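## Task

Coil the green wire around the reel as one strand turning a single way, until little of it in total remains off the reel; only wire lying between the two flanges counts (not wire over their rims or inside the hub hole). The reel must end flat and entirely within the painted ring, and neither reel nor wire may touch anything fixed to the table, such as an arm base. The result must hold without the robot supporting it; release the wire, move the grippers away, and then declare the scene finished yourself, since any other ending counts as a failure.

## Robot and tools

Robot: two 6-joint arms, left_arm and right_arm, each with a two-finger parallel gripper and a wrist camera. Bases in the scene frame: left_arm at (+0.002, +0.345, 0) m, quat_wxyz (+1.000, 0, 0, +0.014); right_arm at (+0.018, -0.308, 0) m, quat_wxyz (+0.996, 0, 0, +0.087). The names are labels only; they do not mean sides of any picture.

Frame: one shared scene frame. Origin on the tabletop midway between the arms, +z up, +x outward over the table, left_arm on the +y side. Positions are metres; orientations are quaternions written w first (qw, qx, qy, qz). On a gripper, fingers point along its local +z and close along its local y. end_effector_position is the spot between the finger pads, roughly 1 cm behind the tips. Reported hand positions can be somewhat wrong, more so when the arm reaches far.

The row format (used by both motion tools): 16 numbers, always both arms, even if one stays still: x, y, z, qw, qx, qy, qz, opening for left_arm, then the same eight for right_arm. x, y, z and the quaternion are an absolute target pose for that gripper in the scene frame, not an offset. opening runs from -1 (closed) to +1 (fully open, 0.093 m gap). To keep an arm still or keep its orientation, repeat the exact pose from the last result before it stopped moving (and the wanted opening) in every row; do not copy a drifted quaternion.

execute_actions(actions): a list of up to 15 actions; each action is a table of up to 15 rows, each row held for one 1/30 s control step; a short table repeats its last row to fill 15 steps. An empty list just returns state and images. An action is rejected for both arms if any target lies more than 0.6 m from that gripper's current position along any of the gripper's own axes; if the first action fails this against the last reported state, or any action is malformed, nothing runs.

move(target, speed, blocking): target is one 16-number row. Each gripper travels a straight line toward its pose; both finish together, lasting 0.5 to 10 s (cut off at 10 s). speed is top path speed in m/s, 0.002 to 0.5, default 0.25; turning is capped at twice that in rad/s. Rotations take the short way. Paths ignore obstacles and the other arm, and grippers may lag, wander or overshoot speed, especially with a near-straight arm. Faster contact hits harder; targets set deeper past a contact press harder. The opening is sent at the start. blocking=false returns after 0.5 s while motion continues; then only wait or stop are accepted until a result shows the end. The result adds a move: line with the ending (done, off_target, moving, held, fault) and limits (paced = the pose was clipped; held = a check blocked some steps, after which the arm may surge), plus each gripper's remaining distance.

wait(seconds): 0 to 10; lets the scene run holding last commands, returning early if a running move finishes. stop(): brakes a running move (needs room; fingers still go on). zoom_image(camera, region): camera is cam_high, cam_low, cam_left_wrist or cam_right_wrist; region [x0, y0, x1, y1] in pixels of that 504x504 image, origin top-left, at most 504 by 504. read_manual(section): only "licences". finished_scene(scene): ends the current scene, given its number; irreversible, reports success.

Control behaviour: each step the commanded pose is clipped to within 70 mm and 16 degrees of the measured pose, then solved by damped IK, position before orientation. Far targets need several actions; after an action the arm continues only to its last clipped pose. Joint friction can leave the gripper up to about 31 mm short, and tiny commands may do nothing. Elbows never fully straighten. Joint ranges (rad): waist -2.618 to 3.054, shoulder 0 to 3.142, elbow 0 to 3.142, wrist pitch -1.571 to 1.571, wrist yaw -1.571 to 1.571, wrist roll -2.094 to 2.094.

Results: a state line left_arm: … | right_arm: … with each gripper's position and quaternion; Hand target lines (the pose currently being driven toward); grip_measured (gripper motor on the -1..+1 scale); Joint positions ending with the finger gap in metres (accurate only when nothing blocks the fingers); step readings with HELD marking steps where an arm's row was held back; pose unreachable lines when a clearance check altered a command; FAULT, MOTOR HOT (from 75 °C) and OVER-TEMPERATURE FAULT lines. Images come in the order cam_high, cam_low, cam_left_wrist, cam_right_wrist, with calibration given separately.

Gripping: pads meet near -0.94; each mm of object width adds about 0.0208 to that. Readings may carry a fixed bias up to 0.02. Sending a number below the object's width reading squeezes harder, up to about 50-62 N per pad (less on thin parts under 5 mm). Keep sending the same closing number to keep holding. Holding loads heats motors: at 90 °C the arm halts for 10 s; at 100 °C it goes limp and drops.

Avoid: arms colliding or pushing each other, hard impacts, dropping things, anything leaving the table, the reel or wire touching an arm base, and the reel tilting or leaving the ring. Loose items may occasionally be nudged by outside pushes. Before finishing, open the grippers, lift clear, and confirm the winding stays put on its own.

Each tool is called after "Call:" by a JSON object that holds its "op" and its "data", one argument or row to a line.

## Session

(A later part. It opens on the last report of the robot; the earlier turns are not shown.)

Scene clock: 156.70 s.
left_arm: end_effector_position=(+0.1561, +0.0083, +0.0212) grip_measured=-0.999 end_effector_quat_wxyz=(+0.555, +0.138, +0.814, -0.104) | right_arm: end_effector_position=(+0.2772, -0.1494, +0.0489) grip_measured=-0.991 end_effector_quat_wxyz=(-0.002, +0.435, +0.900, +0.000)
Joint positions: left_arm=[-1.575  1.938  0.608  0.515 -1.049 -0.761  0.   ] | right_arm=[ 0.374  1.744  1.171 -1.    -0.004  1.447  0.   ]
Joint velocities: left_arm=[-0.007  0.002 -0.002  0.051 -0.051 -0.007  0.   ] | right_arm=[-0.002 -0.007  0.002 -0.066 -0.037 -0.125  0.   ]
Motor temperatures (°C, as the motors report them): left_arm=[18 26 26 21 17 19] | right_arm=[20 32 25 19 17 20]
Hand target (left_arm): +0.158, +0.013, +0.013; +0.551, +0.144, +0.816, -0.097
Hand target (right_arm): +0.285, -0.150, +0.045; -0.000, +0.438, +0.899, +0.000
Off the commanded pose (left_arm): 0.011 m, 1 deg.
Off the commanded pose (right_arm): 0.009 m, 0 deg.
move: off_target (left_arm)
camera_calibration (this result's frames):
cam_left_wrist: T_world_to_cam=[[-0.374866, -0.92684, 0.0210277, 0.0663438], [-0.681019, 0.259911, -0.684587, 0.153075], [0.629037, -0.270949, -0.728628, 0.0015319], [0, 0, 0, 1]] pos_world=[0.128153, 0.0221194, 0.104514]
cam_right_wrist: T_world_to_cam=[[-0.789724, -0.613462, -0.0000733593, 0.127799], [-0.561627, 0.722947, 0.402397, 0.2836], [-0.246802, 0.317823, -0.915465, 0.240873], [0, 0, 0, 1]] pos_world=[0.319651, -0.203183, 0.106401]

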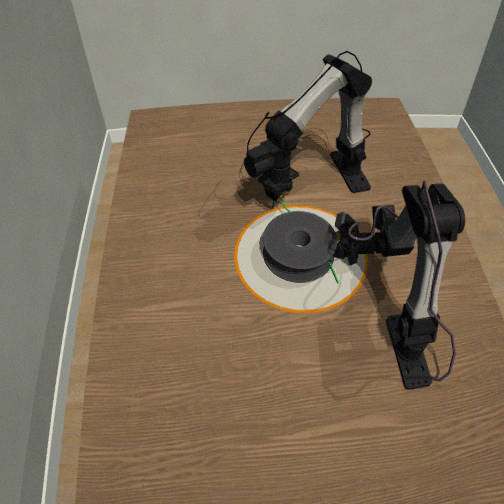

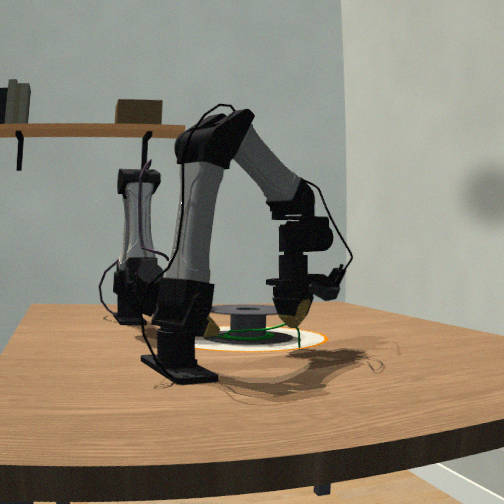

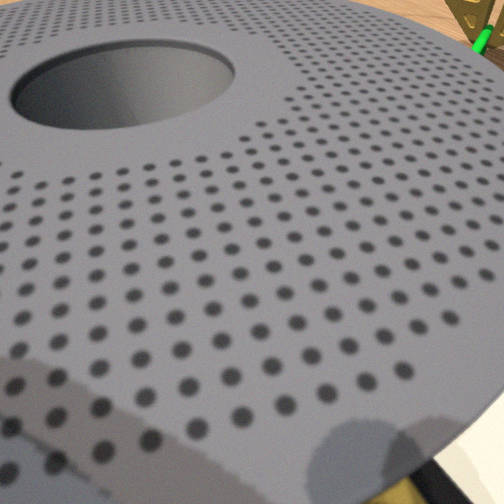

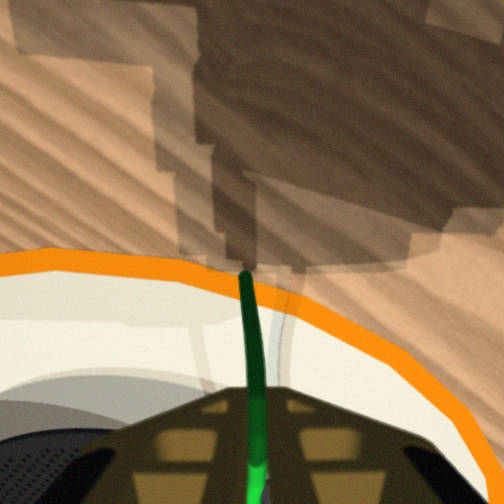

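Call:
{"op": "move", "data": {
  "target": [0.157,0.044,0.012,0.5401,0.2146,0.8008,-0.1447,-1, 0.285,-0.15,0.045,0,0.4384,0.8988,0,-1],
  "speed": 0.04
}}

Call:
{"op": "move", "data": {
  "target": [0.170,0.066,0.012,0.5166,0.3172,0.7659,-0.214,-1, 0.285,-0.15,0.045,0,0.4384,0.8988,0,-1],
  "speed": 0.04
}}

Scene clock: 160.13 s.
left_arm: end_effector_position=(+0.1560, +0.0347, +0.0158) grip_measured=-0.999 end_effector_quat_wxyz=(+0.546, +0.207, +0.797, -0.155) | right_arm: end_effector_position=(+0.2769, -0.1486, +0.0490) grip_measured=-0.991 end_effector_quat_wxyz=(-0.004, +0.435, +0.900, +0.002)
Joint positions: left_arm=[-1.52   1.917  0.346  0.983 -0.874 -0.494  0.   ] | right_arm=[ 0.374  1.744  1.171 -0.999 -0.009  1.447  0.   ]
Joint velocities: left_arm=[-0.007 -0.017 -0.017 -0.022 -0.007  0.051  0.   ] | right_arm=[ 0.007 -0.007  0.022 -0.066 -0.051 -0.007  0.   ]
Motor temperatures (°C, as the motors report them): left_arm=[18 26 25 21 17 19] | right_arm=[20 32 25 19 17 20]
Hand target (left_arm): +0.157, +0.044, +0.012; +0.541, +0.215, +0.800, -0.145
Hand target (right_arm): +0.285, -0.150, +0.045; -0.000, +0.438, +0.899, +0.000
Off the commanded pose (left_arm): 0.010 m, 2 deg.
Off the commanded pose (right_arm): 0.009 m, 1 deg.
move: done
camera_calibration (this result's frames):
cam_left_wrist: T_world_to_cam=[[-0.531722, -0.846552, 0.0249197, 0.112553], [-0.621984, 0.370361, -0.689905, 0.129536], [0.574812, -0.382337, -0.723471, 0.0170401], [0, 0, 0, 1]] pos_world=[0.130621, 0.0538223, 0.0988907]
cam_right_wrist: T_world_to_cam=[[-0.789729, -0.613454, -0.00143448, 0.128154], [-0.560761, 0.720944, 0.40717, 0.282028], [-0.248746, 0.322358, -0.913351, 0.241636], [0, 0, 0, 1]] pos_world=[0.319463, -0.202603, 0.106049]

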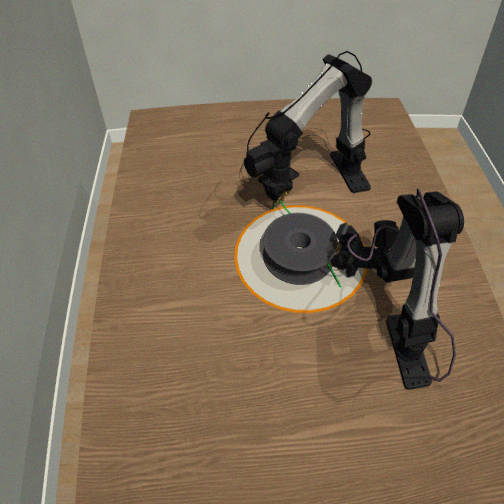

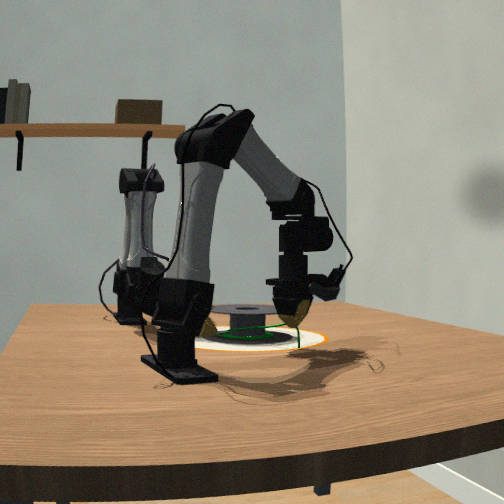

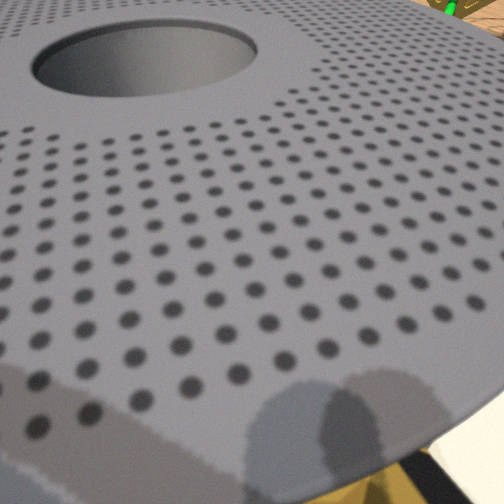

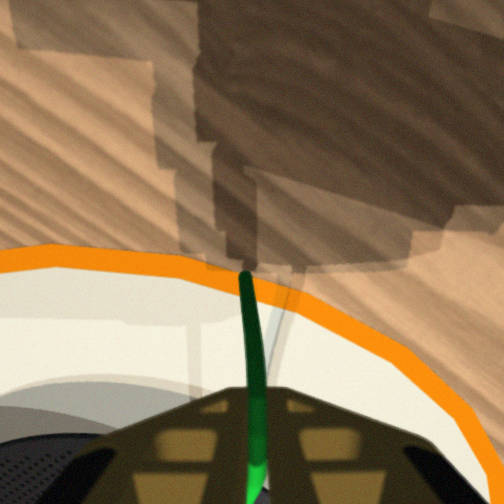

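Scene clock: 163.77 s.
left_arm: end_effector_position=(+0.1705, +0.0599, +0.0190) grip_measured=-0.999 end_effector_quat_wxyz=(+0.523, +0.310, +0.763, -0.219) | right_arm: end_effector_position=(+0.2767, -0.1483, +0.0490) grip_measured=-0.991 end_effector_quat_wxyz=(-0.005, +0.435, +0.900, +0.003)
Joint positions: left_arm=[-1.283  1.93   0.127  1.397 -0.439 -0.191  0.   ] | right_arm=[ 0.374  1.744  1.171 -0.999 -0.011  1.447  0.   ]
Joint velocities: left_arm=[-0.002  0.002 -0.002  0.066  0.051  0.051  0.   ] | right_arm=[ 0.012  0.002  0.002 -0.037 -0.022 -0.037  0.   ]
Motor temperatures (°C, as the motors report them): left_arm=[18 26 25 22 16 19] | right_arm=[20 32 25 19 17 20]
Hand target (left_arm): +0.169, +0.066, +0.013; +0.516, +0.317, +0.766, -0.214
Hand target (right_arm): +0.285, -0.150, +0.045; -0.000, +0.438, +0.899, +0.000
Off the commanded pose (left_arm): 0.009 m, 1 deg.
Off the commanded pose (right_arm): 0.009 m, 1 deg.
move: done
camera_calibration (this result's frames):
cam_left_wrist: T_world_to_cam=[[-0.729156, -0.684196, 0.0143691, 0.165617], [-0.503163, 0.521759, -0.688908, 0.10208], [0.463851, -0.509552, -0.724706, 0.0472449], [0, 0, 0, 1]] pos_world=[0.150209, 0.0841269, 0.102183]
cam_right_wrist: T_world_to_cam=[[-0.789732, -0.61345, -0.00164985, 0.128202], [-0.560355, 0.72028, 0.4089, 0.281439], [-0.249651, 0.323846, -0.912578, 0.241942], [0, 0, 0, 1]] pos_world=[0.319352, -0.202422, 0.105922]

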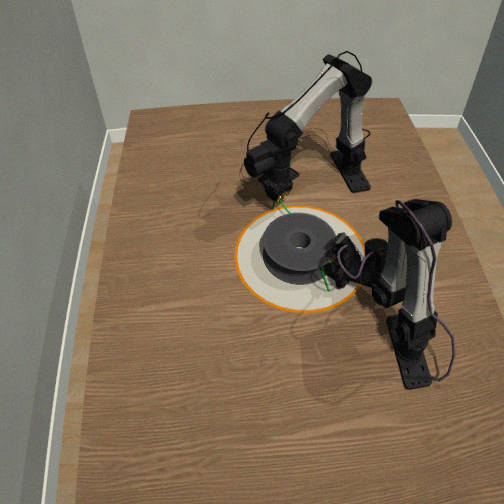

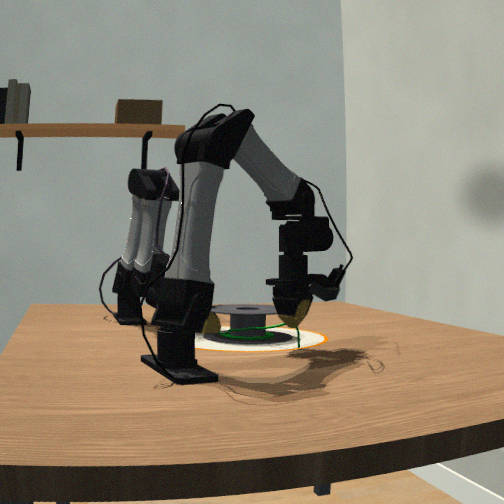

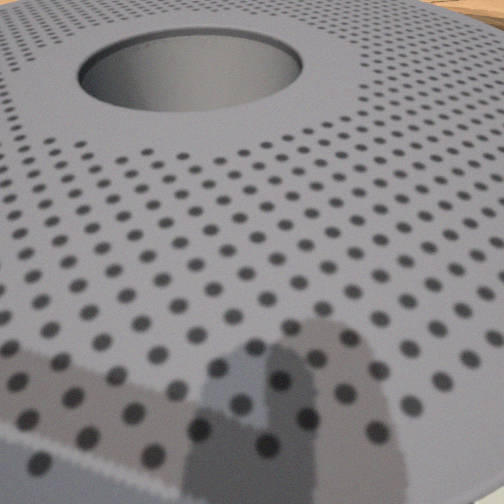

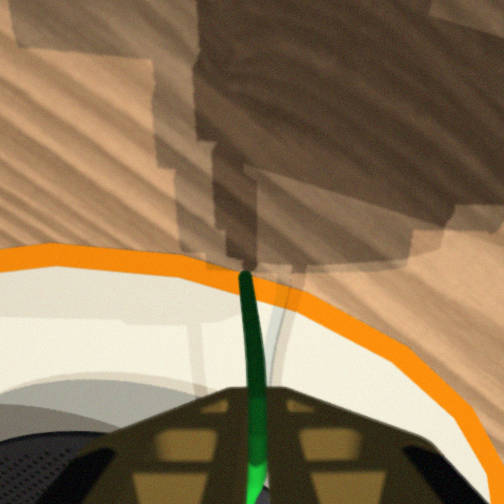

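Call:
{"op": "move", "data": {
  "target": [0.190,0.083,0.012,0.4843,0.4145,0.7179,-0.2796,-1, 0.285,-0.15,0.045,0,0.4384,0.8988,0,-1],
  "speed": 0.04
}}

Scene clock: 170.23 s.
left_arm: end_effector_position=(+0.1940, +0.0766, +0.0214) grip_measured=-0.999 end_effector_quat_wxyz=(+0.498, +0.408, +0.712, -0.282) | right_arm: end_effector_position=(+0.2767, -0.1483, +0.0490) grip_measured=-0.991 end_effector_quat_wxyz=(-0.005, +0.435, +0.900, +0.003)
Joint positions: left_arm=[-0.898  1.967  0.082  1.527  0.155  0.062  0.   ] | right_arm=[ 0.374  1.744  1.171 -0.999 -0.011  1.447  0.   ]
Joint velocities: left_arm=[ 0.007 -0.012  0.007 -0.007  0.037  0.037  0.   ] | right_arm=[-0.012 -0.007  0.017  0.081  0.051 -0.007  0.   ]
Motor temperatures (°C, as the motors report them): left_arm=[18 25 25 23 16 19] | right_arm=[20 32 25 19 17 20]
Hand target (left_arm): +0.189, +0.082, +0.013; +0.484, +0.414, +0.718, -0.280
Hand target (right_arm): +0.285, -0.150, +0.045; -0.000, +0.438, +0.899, +0.000
Off the commanded pose (left_arm): 0.012 m, 2 deg.
Off the commanded pose (right_arm): 0.009 m, 1 deg.
move: off_target (left_arm)
camera_calibration (this result's frames):
cam_left_wrist: T_world_to_cam=[[-0.880051, -0.474879, 0.000245899, 0.207673], [-0.340409, 0.630487, -0.697573, 0.0671468], [0.331108, -0.613983, -0.716514, 0.0801414], [0, 0, 0, 1]] pos_world=[0.179084, 0.10549, 0.104211]
cam_right_wrist: T_world_to_cam=[[-0.789732, -0.61345, -0.00164985, 0.128202], [-0.560355, 0.72028, 0.4089, 0.281439], [-0.249651, 0.323846, -0.912578, 0.241942], [0, 0, 0, 1]] pos_world=[0.319352, -0.202422, 0.105922]

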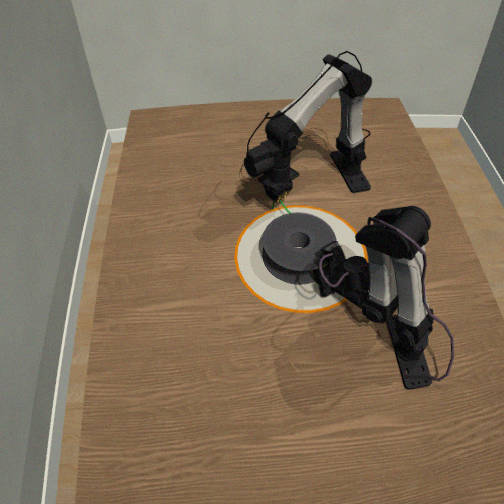

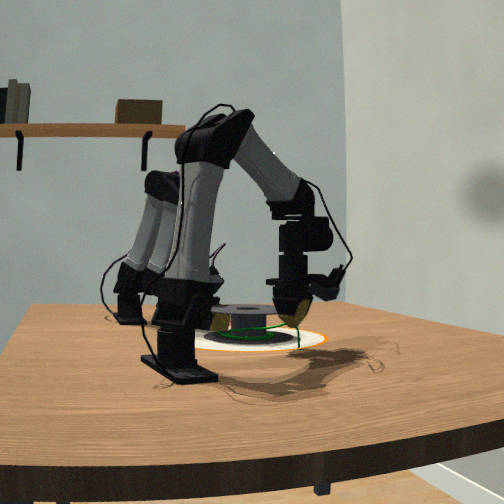

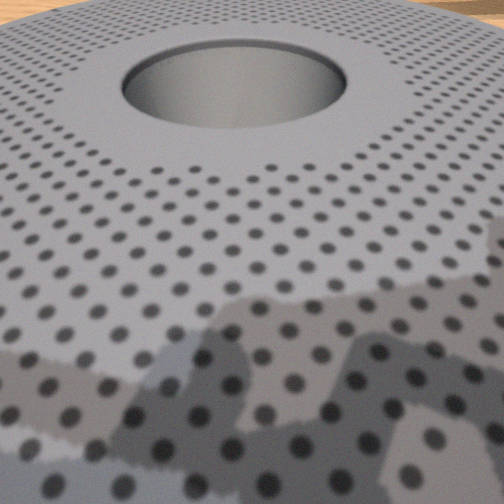

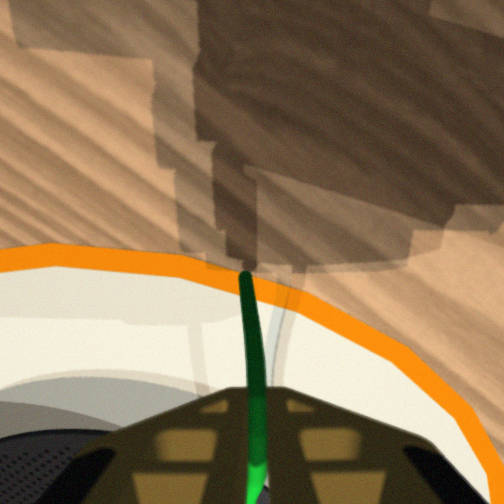

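Call:
{"op": "move", "data": {
  "target": [0.216,0.091,0.012,0.4284,0.5329,0.6350,-0.3594,-1, 0.285,-0.15,0.045,0,0.4384,0.8988,0,-1],
  "speed": 0.04
}}

Scene clock: 180.93 s.
left_arm: end_effector_position=(+0.2097, +0.0844, +0.0216) grip_measured=-0.999 end_effector_quat_wxyz=(+0.444, +0.537, +0.613, -0.373) | right_arm: end_effector_position=(+0.2770, -0.1480, +0.0490) grip_measured=-0.991 end_effector_quat_wxyz=(-0.005, +0.435, +0.900, +0.004)
Joint positions: left_arm=[-0.539  1.911  0.25   1.15   0.839  0.417  0.   ] | right_arm=[ 0.374  1.744  1.171 -0.998 -0.012  1.447  0.   ]
Joint velocities: left_arm=[-0.012  0.002  0.012  0.037  0.051 -0.007  0.   ] | right_arm=[-0.012 -0.007  0.007 -0.037 -0.022 -0.037  0.   ]
Motor temperatures (°C, as the motors report them): left_arm=[18 25 24 24 16 19] | right_arm=[20 32 25 19 17 20]
Hand target (left_arm): +0.215, +0.090, +0.013; +0.430, +0.531, +0.635, -0.361
Hand target (right_arm): +0.285, -0.150, +0.045; -0.000, +0.438, +0.899, +0.000
Off the commanded pose (left_arm): 0.013 m, 4 deg.
Off the commanded pose (right_arm): 0.009 m, 1 deg.
move: off_target (left_arm)
camera_calibration (this result's frames):
cam_left_wrist: T_world_to_cam=[[-0.994134, -0.106911, -0.0163326, 0.218433], [-0.0636468, 0.700432, -0.710876, 0.00399407], [0.0874403, -0.705667, -0.703128, 0.138442], [0, 0, 0, 1]] pos_world=[0.2053, 0.118249, 0.103749]
cam_right_wrist: T_world_to_cam=[[-0.78973, -0.613446, -0.00325213, 0.128662], [-0.560726, 0.719688, 0.409433, 0.28135], [-0.248825, 0.325165, -0.912334, 0.241862], [0, 0, 0, 1]] pos_world=[0.31955, -0.202202, 0.105884]

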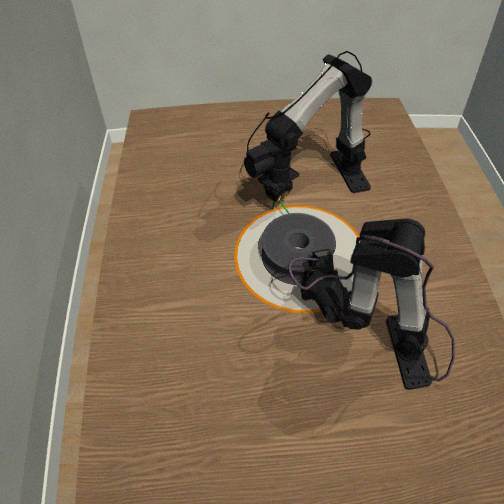

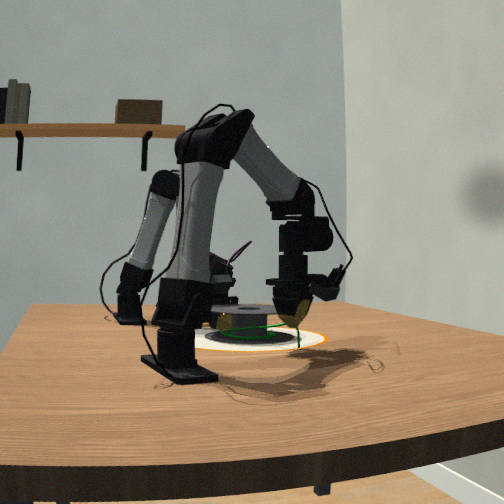

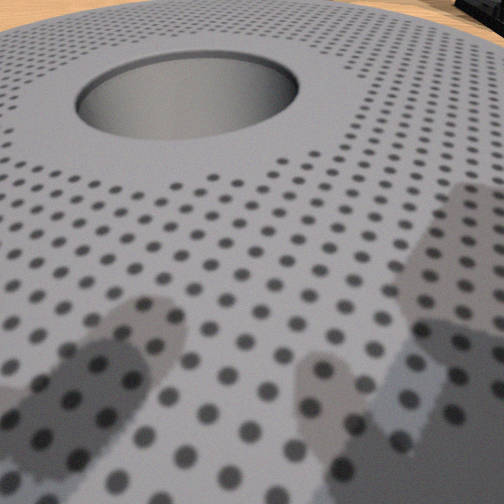

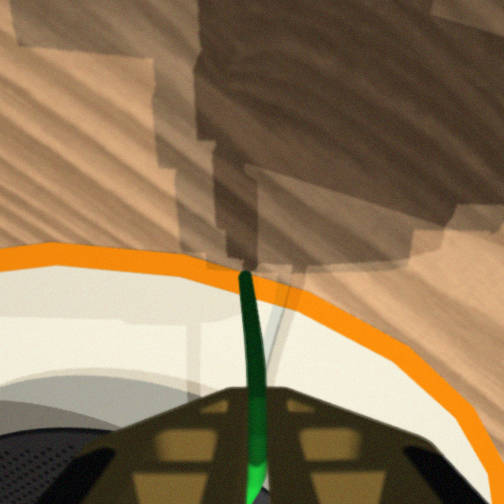

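Call:
{"op": "zoom_image", "data": {
  "camera": "cam_low",
  "region": [170, 290, 340, 370]
}}

Call:
{"op": "zoom_image", "data": {
  "camera": "cam_high",
  "region": [230, 170, 400, 320]
}}

Region (170, 290, 340, 370) of cam_low's 504x504 image, scaled by 2.965, with more detail than that image has; it fills the top 237 rows of this view, and the rest is white.

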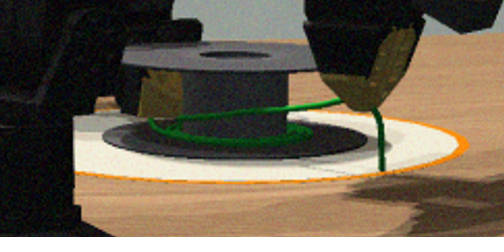

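Region (230, 170, 400, 320) of cam_high's 504x504 image, scaled by 2.965, with more detail than that image has; it fills the top 445 rows of this view, and the rest is white.

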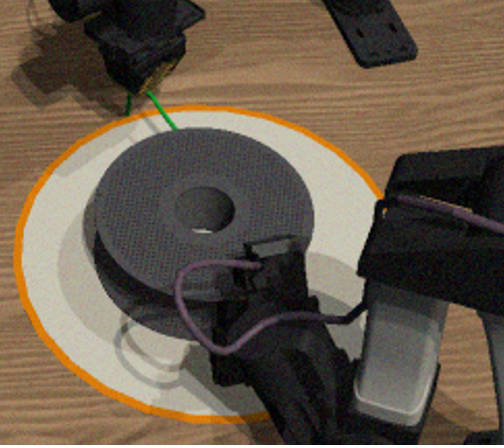

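Call:
{"op": "move", "data": {
  "target": [0.246,0.096,0.012,0.3594,0.6350,0.5329,-0.4284,-1, 0.285,-0.15,0.045,0,0.4384,0.8988,0,-1],
  "speed": 0.04
}}

Scene clock: 186.30 s.
left_arm: end_effector_position=(+0.2442, +0.0924, +0.0201) grip_measured=-0.999 end_effector_quat_wxyz=(+0.371, +0.635, +0.524, -0.428) | right_arm: end_effector_position=(+0.2766, -0.1474, +0.0490) grip_measured=-0.991 end_effector_quat_wxyz=(-0.007, +0.435, +0.900, +0.005)
Joint positions: left_arm=[-0.375  1.946  0.708  0.107  1.165  1.122  0.   ] | right_arm=[ 0.374  1.744  1.171 -0.998 -0.016  1.447  0.   ]
Joint velocities: left_arm=[ 0.007 -0.002  0.002 -0.051 -0.037  0.037  0.   ] | right_arm=[ 0.007 -0.002  0.002 -0.051 -0.022 -0.037  0.   ]
Motor temperatures (°C, as the motors report them): left_arm=[18 25 24 23 16 19] | right_arm=[20 32 25 19 17 20]
Hand target (left_arm): +0.246, +0.095, +0.013; +0.362, +0.633, +0.534, -0.429
Hand target (right_arm): +0.285, -0.150, +0.045; -0.000, +0.438, +0.899, +0.000
Off the commanded pose (left_arm): 0.009 m, 2 deg.
Off the commanded pose (right_arm): 0.010 m, 1 deg.
move: done
camera_calibration (this result's frames):
cam_left_wrist: T_world_to_cam=[[-0.977158, 0.21177, -0.017799, 0.219957], [0.1657, 0.706776, -0.687758, -0.0575388], [-0.133066, -0.674997, -0.725722, 0.191481], [0, 0, 0, 1]] pos_world=[0.249947, 0.123336, 0.103304]
cam_right_wrist: T_world_to_cam=[[-0.789736, -0.613436, -0.00372588, 0.128768], [-0.55983, 0.718213, 0.413232, 0.280054], [-0.250816, 0.32843, -0.910618, 0.242532], [0, 0, 0, 1]] pos_world=[0.319306, -0.201802, 0.105606]

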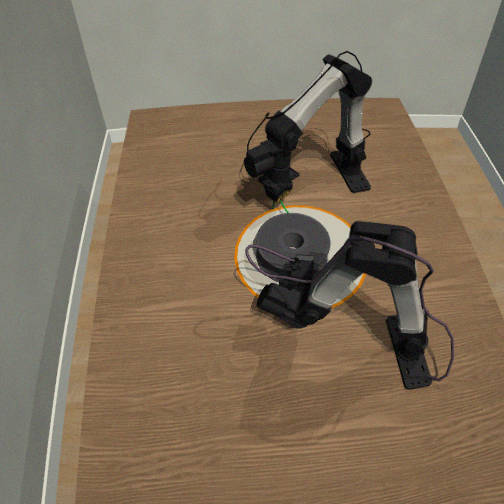

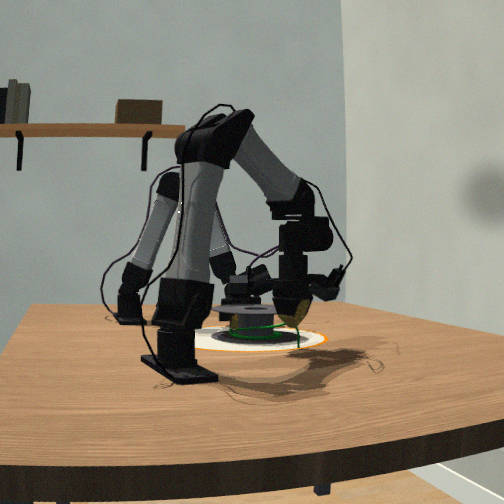

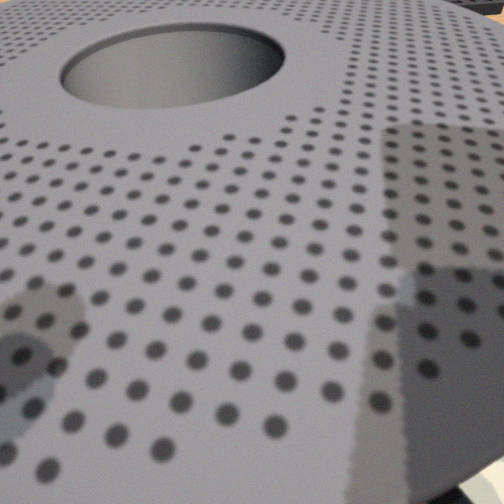

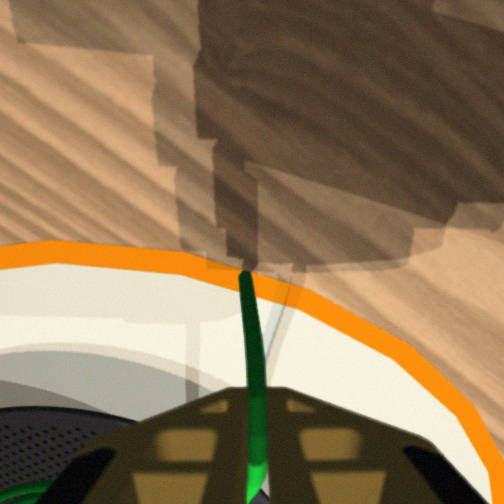

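Call:
{"op": "move", "data": {
  "target": [0.252,0.145,0.04,0.3594,0.6350,0.5329,-0.4284,-1, 0.285,-0.15,0.045,0,0.4384,0.8988,0,-1],
  "speed": 0.08
}}

Call:
{"op": "move", "data": {
  "target": [0.16,0.17,0.10,0.3347,0.4479,0.8081,-0.1855,-1, 0.285,-0.15,0.045,0,0.4384,0.8988,0,-1],
  "speed": 0.2
}}

Scene clock: 188.20 s.
left_arm: end_effector_position=(+0.2487, +0.1431, +0.0359) grip_measured=-0.999 end_effector_quat_wxyz=(+0.358, +0.634, +0.535, -0.429) | right_arm: end_effector_position=(+0.2766, -0.1474, +0.0490) grip_measured=-0.991 end_effector_quat_wxyz=(-0.007, +0.435, +0.900, +0.005)
Joint positions: left_arm=[-0.2    1.921  0.837 -0.492  1.186  1.569  0.   ] | right_arm=[ 0.374  1.744  1.171 -0.998 -0.016  1.447  0.   ]
Joint velocities: left_arm=[ 0.007  0.022 -0.017 -0.11  -0.007 -0.022  0.   ] | right_arm=[-0.002  0.002  0.017 -0.007  0.037 -0.022  0.   ]
Motor temperatures (°C, as the motors report them): left_arm=[18 25 24 23 16 19] | right_arm=[20 32 25 19 17 20]
Hand target (left_arm): +0.253, +0.144, +0.040; +0.362, +0.634, +0.534, -0.427
Hand target (right_arm): +0.285, -0.150, +0.045; -0.000, +0.438, +0.899, +0.000
Off the commanded pose (left_arm): 0.006 m, 0 deg.
Off the commanded pose (right_arm): 0.010 m, 1 deg.
move: done
camera_calibration (this result's frames):
cam_left_wrist: T_world_to_cam=[[-0.977877, 0.20883, 0.012073, 0.213482], [0.146182, 0.723524, -0.674643, -0.0813037], [-0.149621, -0.657953, -0.738045, 0.239859], [0, 0, 0, 1]] pos_world=[0.256532, 0.17206, 0.119598]
cam_right_wrist: T_world_to_cam=[[-0.789736, -0.613436, -0.00372588, 0.128768], [-0.55983, 0.718213, 0.413232, 0.280054], [-0.250816, 0.32843, -0.910618, 0.242532], [0, 0, 0, 1]] pos_world=[0.319306, -0.201802, 0.105606]

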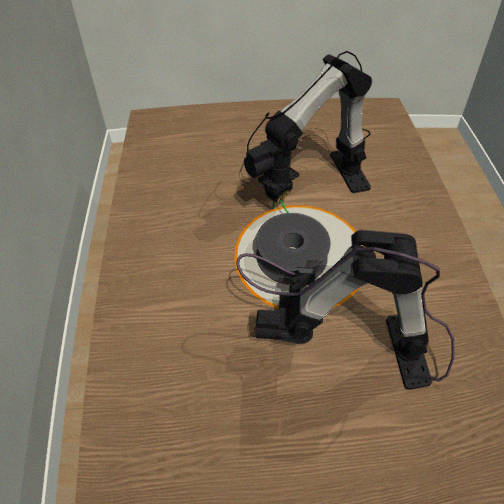

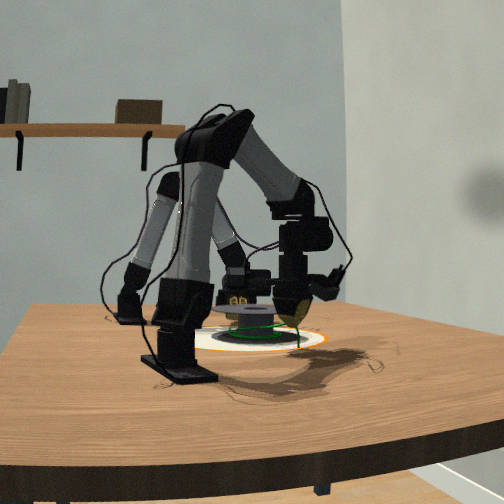

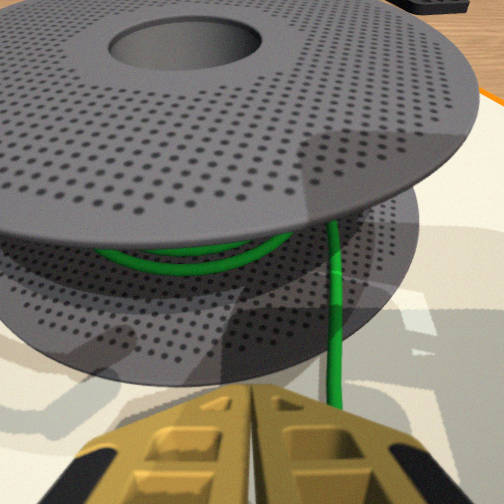

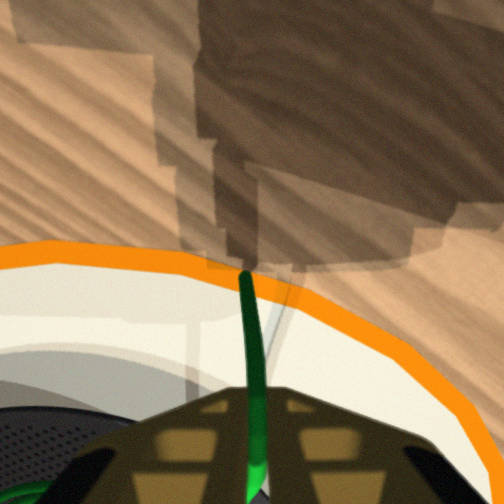

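Scene clock: 191.00 s.
left_arm: end_effector_position=(+0.1578, +0.1734, +0.0821) grip_measured=-0.999 end_effector_quat_wxyz=(+0.317, +0.452, +0.812, -0.187) | right_arm: end_effector_position=(+0.2766, -0.1474, +0.0490) grip_measured=-0.991 end_effector_quat_wxyz=(-0.007, +0.435, +0.900, +0.005)
Joint positions: left_arm=[-0.662  0.722  0.374 -0.512  0.274  0.278  0.   ] | right_arm=[ 0.374  1.744  1.171 -0.998 -0.016  1.447  0.   ]
Joint velocities: left_arm=[ 0.012 -0.002  0.007 -0.037 -0.007  0.037  0.   ] | right_arm=[-0.017 -0.022 -0.002 -0.051 -0.007 -0.037  0.   ]
Motor temperatures (°C, as the motors report them): left_arm=[18 25 24 23 16 19] | right_arm=[20 32 25 19 17 20]
Hand target (left_arm): +0.161, +0.171, +0.095; +0.333, +0.451, +0.807, -0.186
Hand target (right_arm): +0.285, -0.150, +0.045; -0.000, +0.438, +0.899, +0.000
Off the commanded pose (left_arm): 0.018 m, 2 deg.
Off the commanded pose (right_arm): 0.010 m, 1 deg.
move: off_target (left_arm)
camera_calibration (this result's frames):
cam_left_wrist: T_world_to_cam=[[-0.869231, -0.492879, 0.0388419, 0.22005], [-0.48016, 0.822851, -0.303912, -0.00748031], [0.117831, -0.28282, -0.951908, 0.190637], [0, 0, 0, 1]] pos_world=[0.165219, 0.168529, 0.170648]
cam_right_wrist: T_world_to_cam=[[-0.789736, -0.613436, -0.00372588, 0.128768], [-0.55983, 0.718213, 0.413232, 0.280054], [-0.250816, 0.32843, -0.910618, 0.242532], [0, 0, 0, 1]] pos_world=[0.319306, -0.201802, 0.105606]

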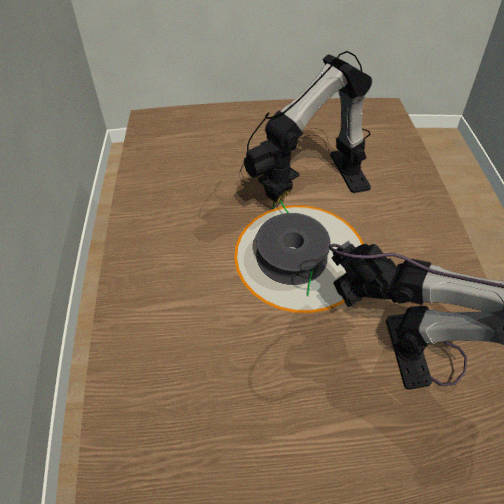

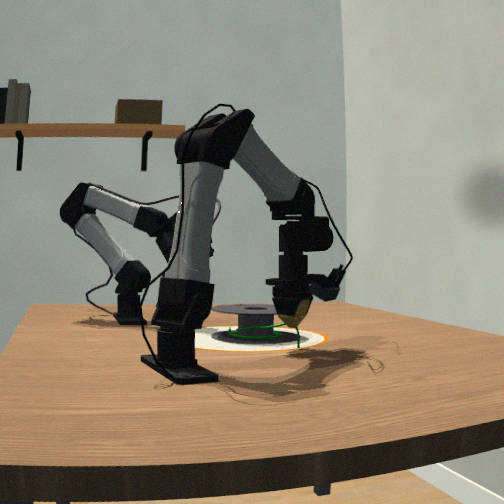

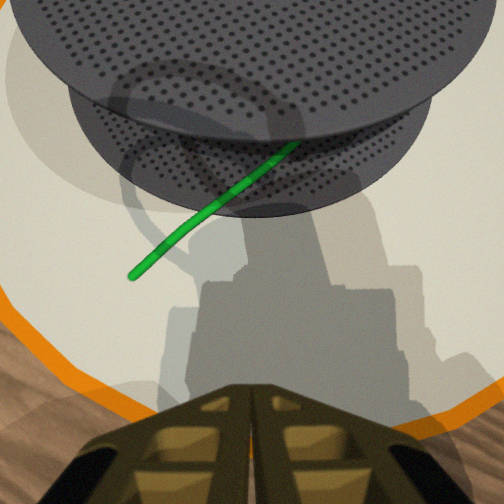

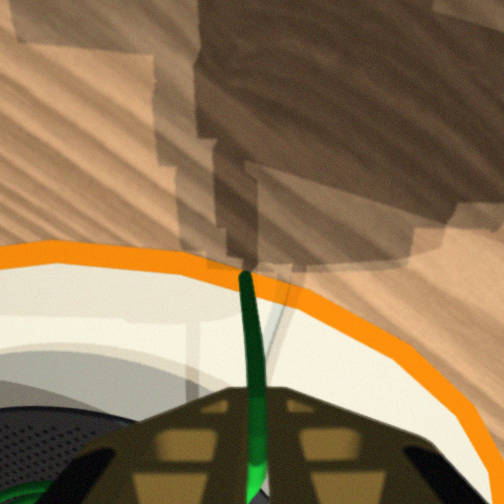

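Call:
{"op": "zoom_image", "data": {
  "camera": "cam_high",
  "region": [220, 190, 390, 320]
}}

Call:
{"op": "zoom_image", "data": {
  "camera": "cam_low",
  "region": [170, 290, 340, 370]
}}

Region (220, 190, 390, 320) of cam_high's 504x504 image, scaled by 2.965, with more detail than that image has; it fills the top 385 rows of this view, and the rest is white.

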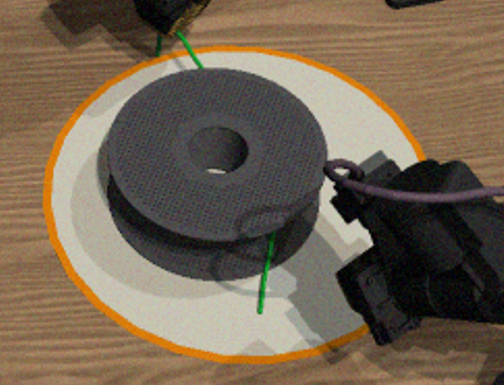

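Region (170, 290, 340, 370) of cam_low's 504x504 image, scaled by 2.965, with more detail than that image has; it fills the top 237 rows of this view, and the rest is white.

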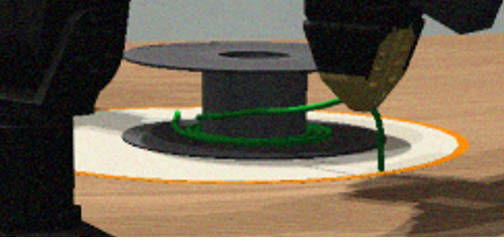

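Call:
{"op": "move", "data": {
  "target": [0.155,0.103,0.03,0.4827,0.3263,0.7877,-0.2000,-1, 0.285,-0.15,0.045,0,0.4384,0.8988,0,-1],
  "speed": 0.15
}}

Call:
{"op": "move", "data": {
  "target": [0.172,0.088,0.012,0.4827,0.3263,0.7877,-0.2000,-1, 0.285,-0.15,0.045,0,0.4384,0.8988,0,-1],
  "speed": 0.05
}}

Scene clock: 217.80 s.
left_arm: end_effector_position=(+0.1564, +0.1011, +0.0362) grip_measured=-0.999 end_effector_quat_wxyz=(+0.483, +0.327, +0.786, -0.204) | right_arm: end_effector_position=(+0.2766, -0.1474, +0.0490) grip_measured=-0.991 end_effector_quat_wxyz=(-0.007, +0.435, +0.900, +0.005)
Joint positions: left_arm=[-1.254  1.351  0.025  0.82  -0.383 -0.211  0.   ] | right_arm=[ 0.374  1.744  1.171 -0.998 -0.016  1.447  0.   ]
Joint velocities: left_arm=[-0.017  0.027 -0.002  0.066  0.051 -0.066  0.   ] | right_arm=[-0.012  0.002 -0.007 -0.037 -0.081  0.007  0.   ]
Motor temperatures (°C, as the motors report them): left_arm=[18 23 28 24 16 19] | right_arm=[20 31 26 19 17 20]
Hand target (left_arm): +0.155, +0.105, +0.031; +0.482, +0.329, +0.788, -0.199
Hand target (right_arm): +0.285, -0.150, +0.045; -0.000, +0.438, +0.899, +0.000
Off the commanded pose (left_arm): 0.007 m, 1 deg.
Off the commanded pose (right_arm): 0.010 m, 1 deg.
move: done
camera_calibration (this result's frames):
cam_left_wrist: T_world_to_cam=[[-0.737291, -0.675413, 0.0147779, 0.183633], [-0.540988, 0.577166, -0.611728, 0.0828481], [0.40464, -0.459017, -0.79093, 0.0937631], [0, 0, 0, 1]] pos_world=[0.142271, 0.11925, 0.122127]
cam_right_wrist: T_world_to_cam=[[-0.789736, -0.613436, -0.00372588, 0.128768], [-0.55983, 0.718213, 0.413232, 0.280054], [-0.250816, 0.32843, -0.910618, 0.242532], [0, 0, 0, 1]] pos_world=[0.319306, -0.201802, 0.105606]

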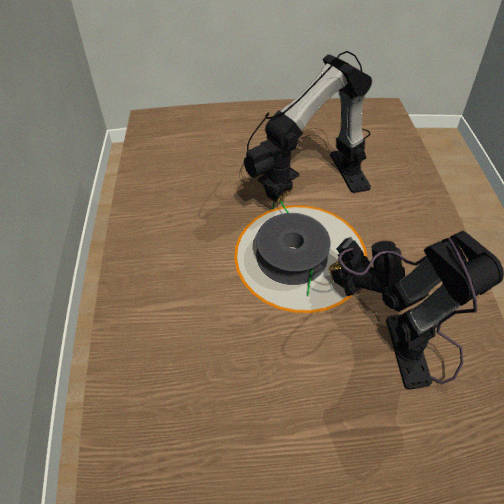

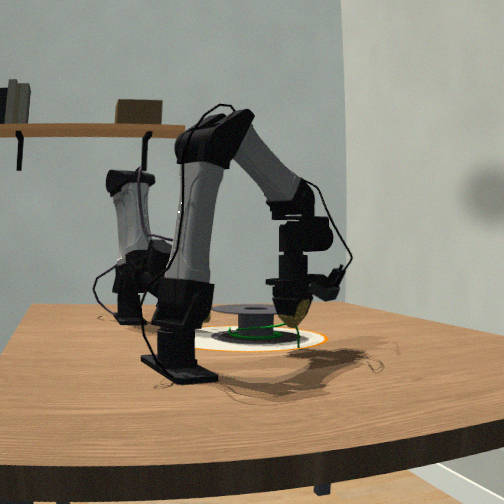

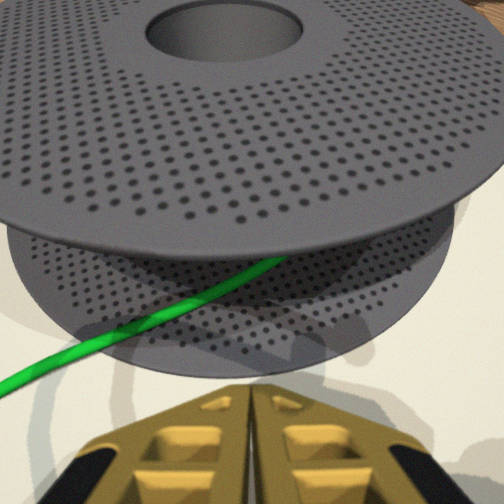

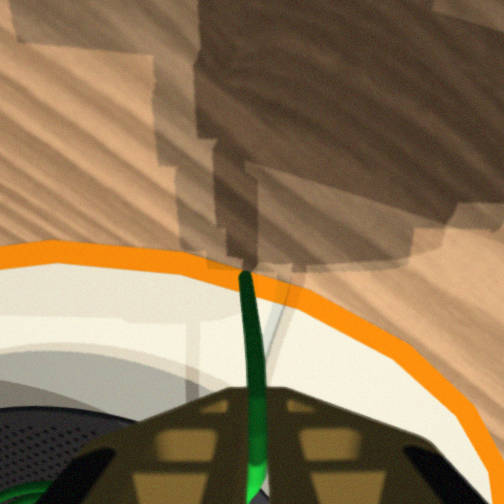

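Scene clock: 218.77 s.
left_arm: end_effector_position=(+0.1697, +0.0943, +0.0124) grip_measured=-0.999 end_effector_quat_wxyz=(+0.482, +0.324, +0.791, -0.192) | right_arm: end_effector_position=(+0.2766, -0.1474, +0.0490) grip_measured=-0.991 end_effector_quat_wxyz=(-0.007, +0.435, +0.900, +0.005)
Joint positions: left_arm=[-1.21   1.693  0.048  1.128 -0.365 -0.19   0.   ] | right_arm=[ 0.374  1.744  1.171 -0.998 -0.016  1.447  0.   ]
Joint velocities: left_arm=[ 0.012  0.007 -0.007  0.022 -0.022  0.051  0.   ] | right_arm=[-0.017 -0.012  0.007 -0.007 -0.022  0.037  0.   ]
Motor temperatures (°C, as the motors report them): left_arm=[18 23 28 24 16 19] | right_arm=[20 31 26 19 17 20]
Hand target (left_arm): +0.171, +0.088, +0.013; +0.482, +0.326, +0.788, -0.200
Hand target (right_arm): +0.285, -0.150, +0.045; -0.000, +0.438, +0.899, +0.000
Off the commanded pose (left_arm): 0.007 m, 1 deg.
Off the commanded pose (right_arm): 0.010 m, 1 deg.
move: done
camera_calibration (this result's frames):
cam_left_wrist: T_world_to_cam=[[-0.724385, -0.689396, 0.000227867, 0.188541], [-0.551126, 0.578898, -0.600947, 0.0807736], [0.414159, -0.435443, -0.799289, 0.0627311], [0, 0, 0, 1]] pos_world=[0.155112, 0.110536, 0.0986379]
cam_right_wrist: T_world_to_cam=[[-0.789736, -0.613436, -0.00372588, 0.128768], [-0.55983, 0.718213, 0.413232, 0.280054], [-0.250816, 0.32843, -0.910618, 0.242532], [0, 0, 0, 1]] pos_world=[0.319306, -0.201802, 0.105606]

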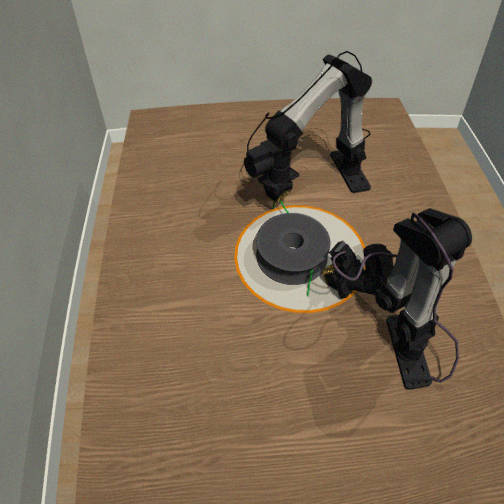

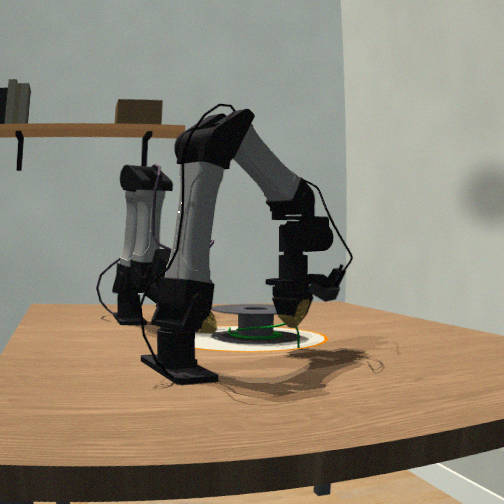

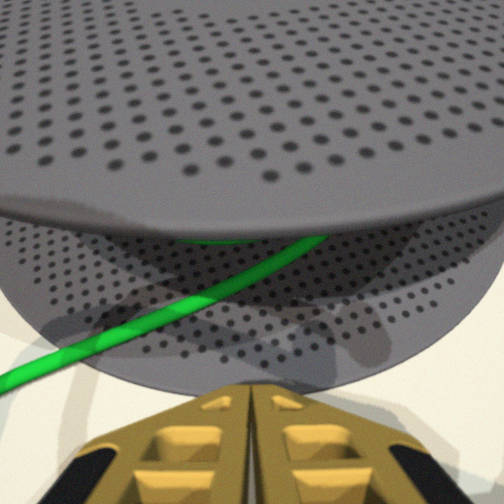

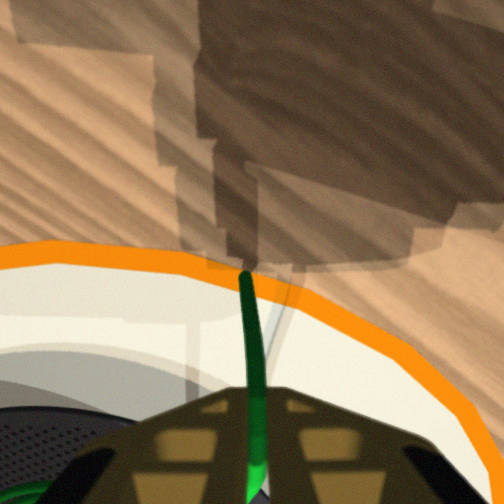

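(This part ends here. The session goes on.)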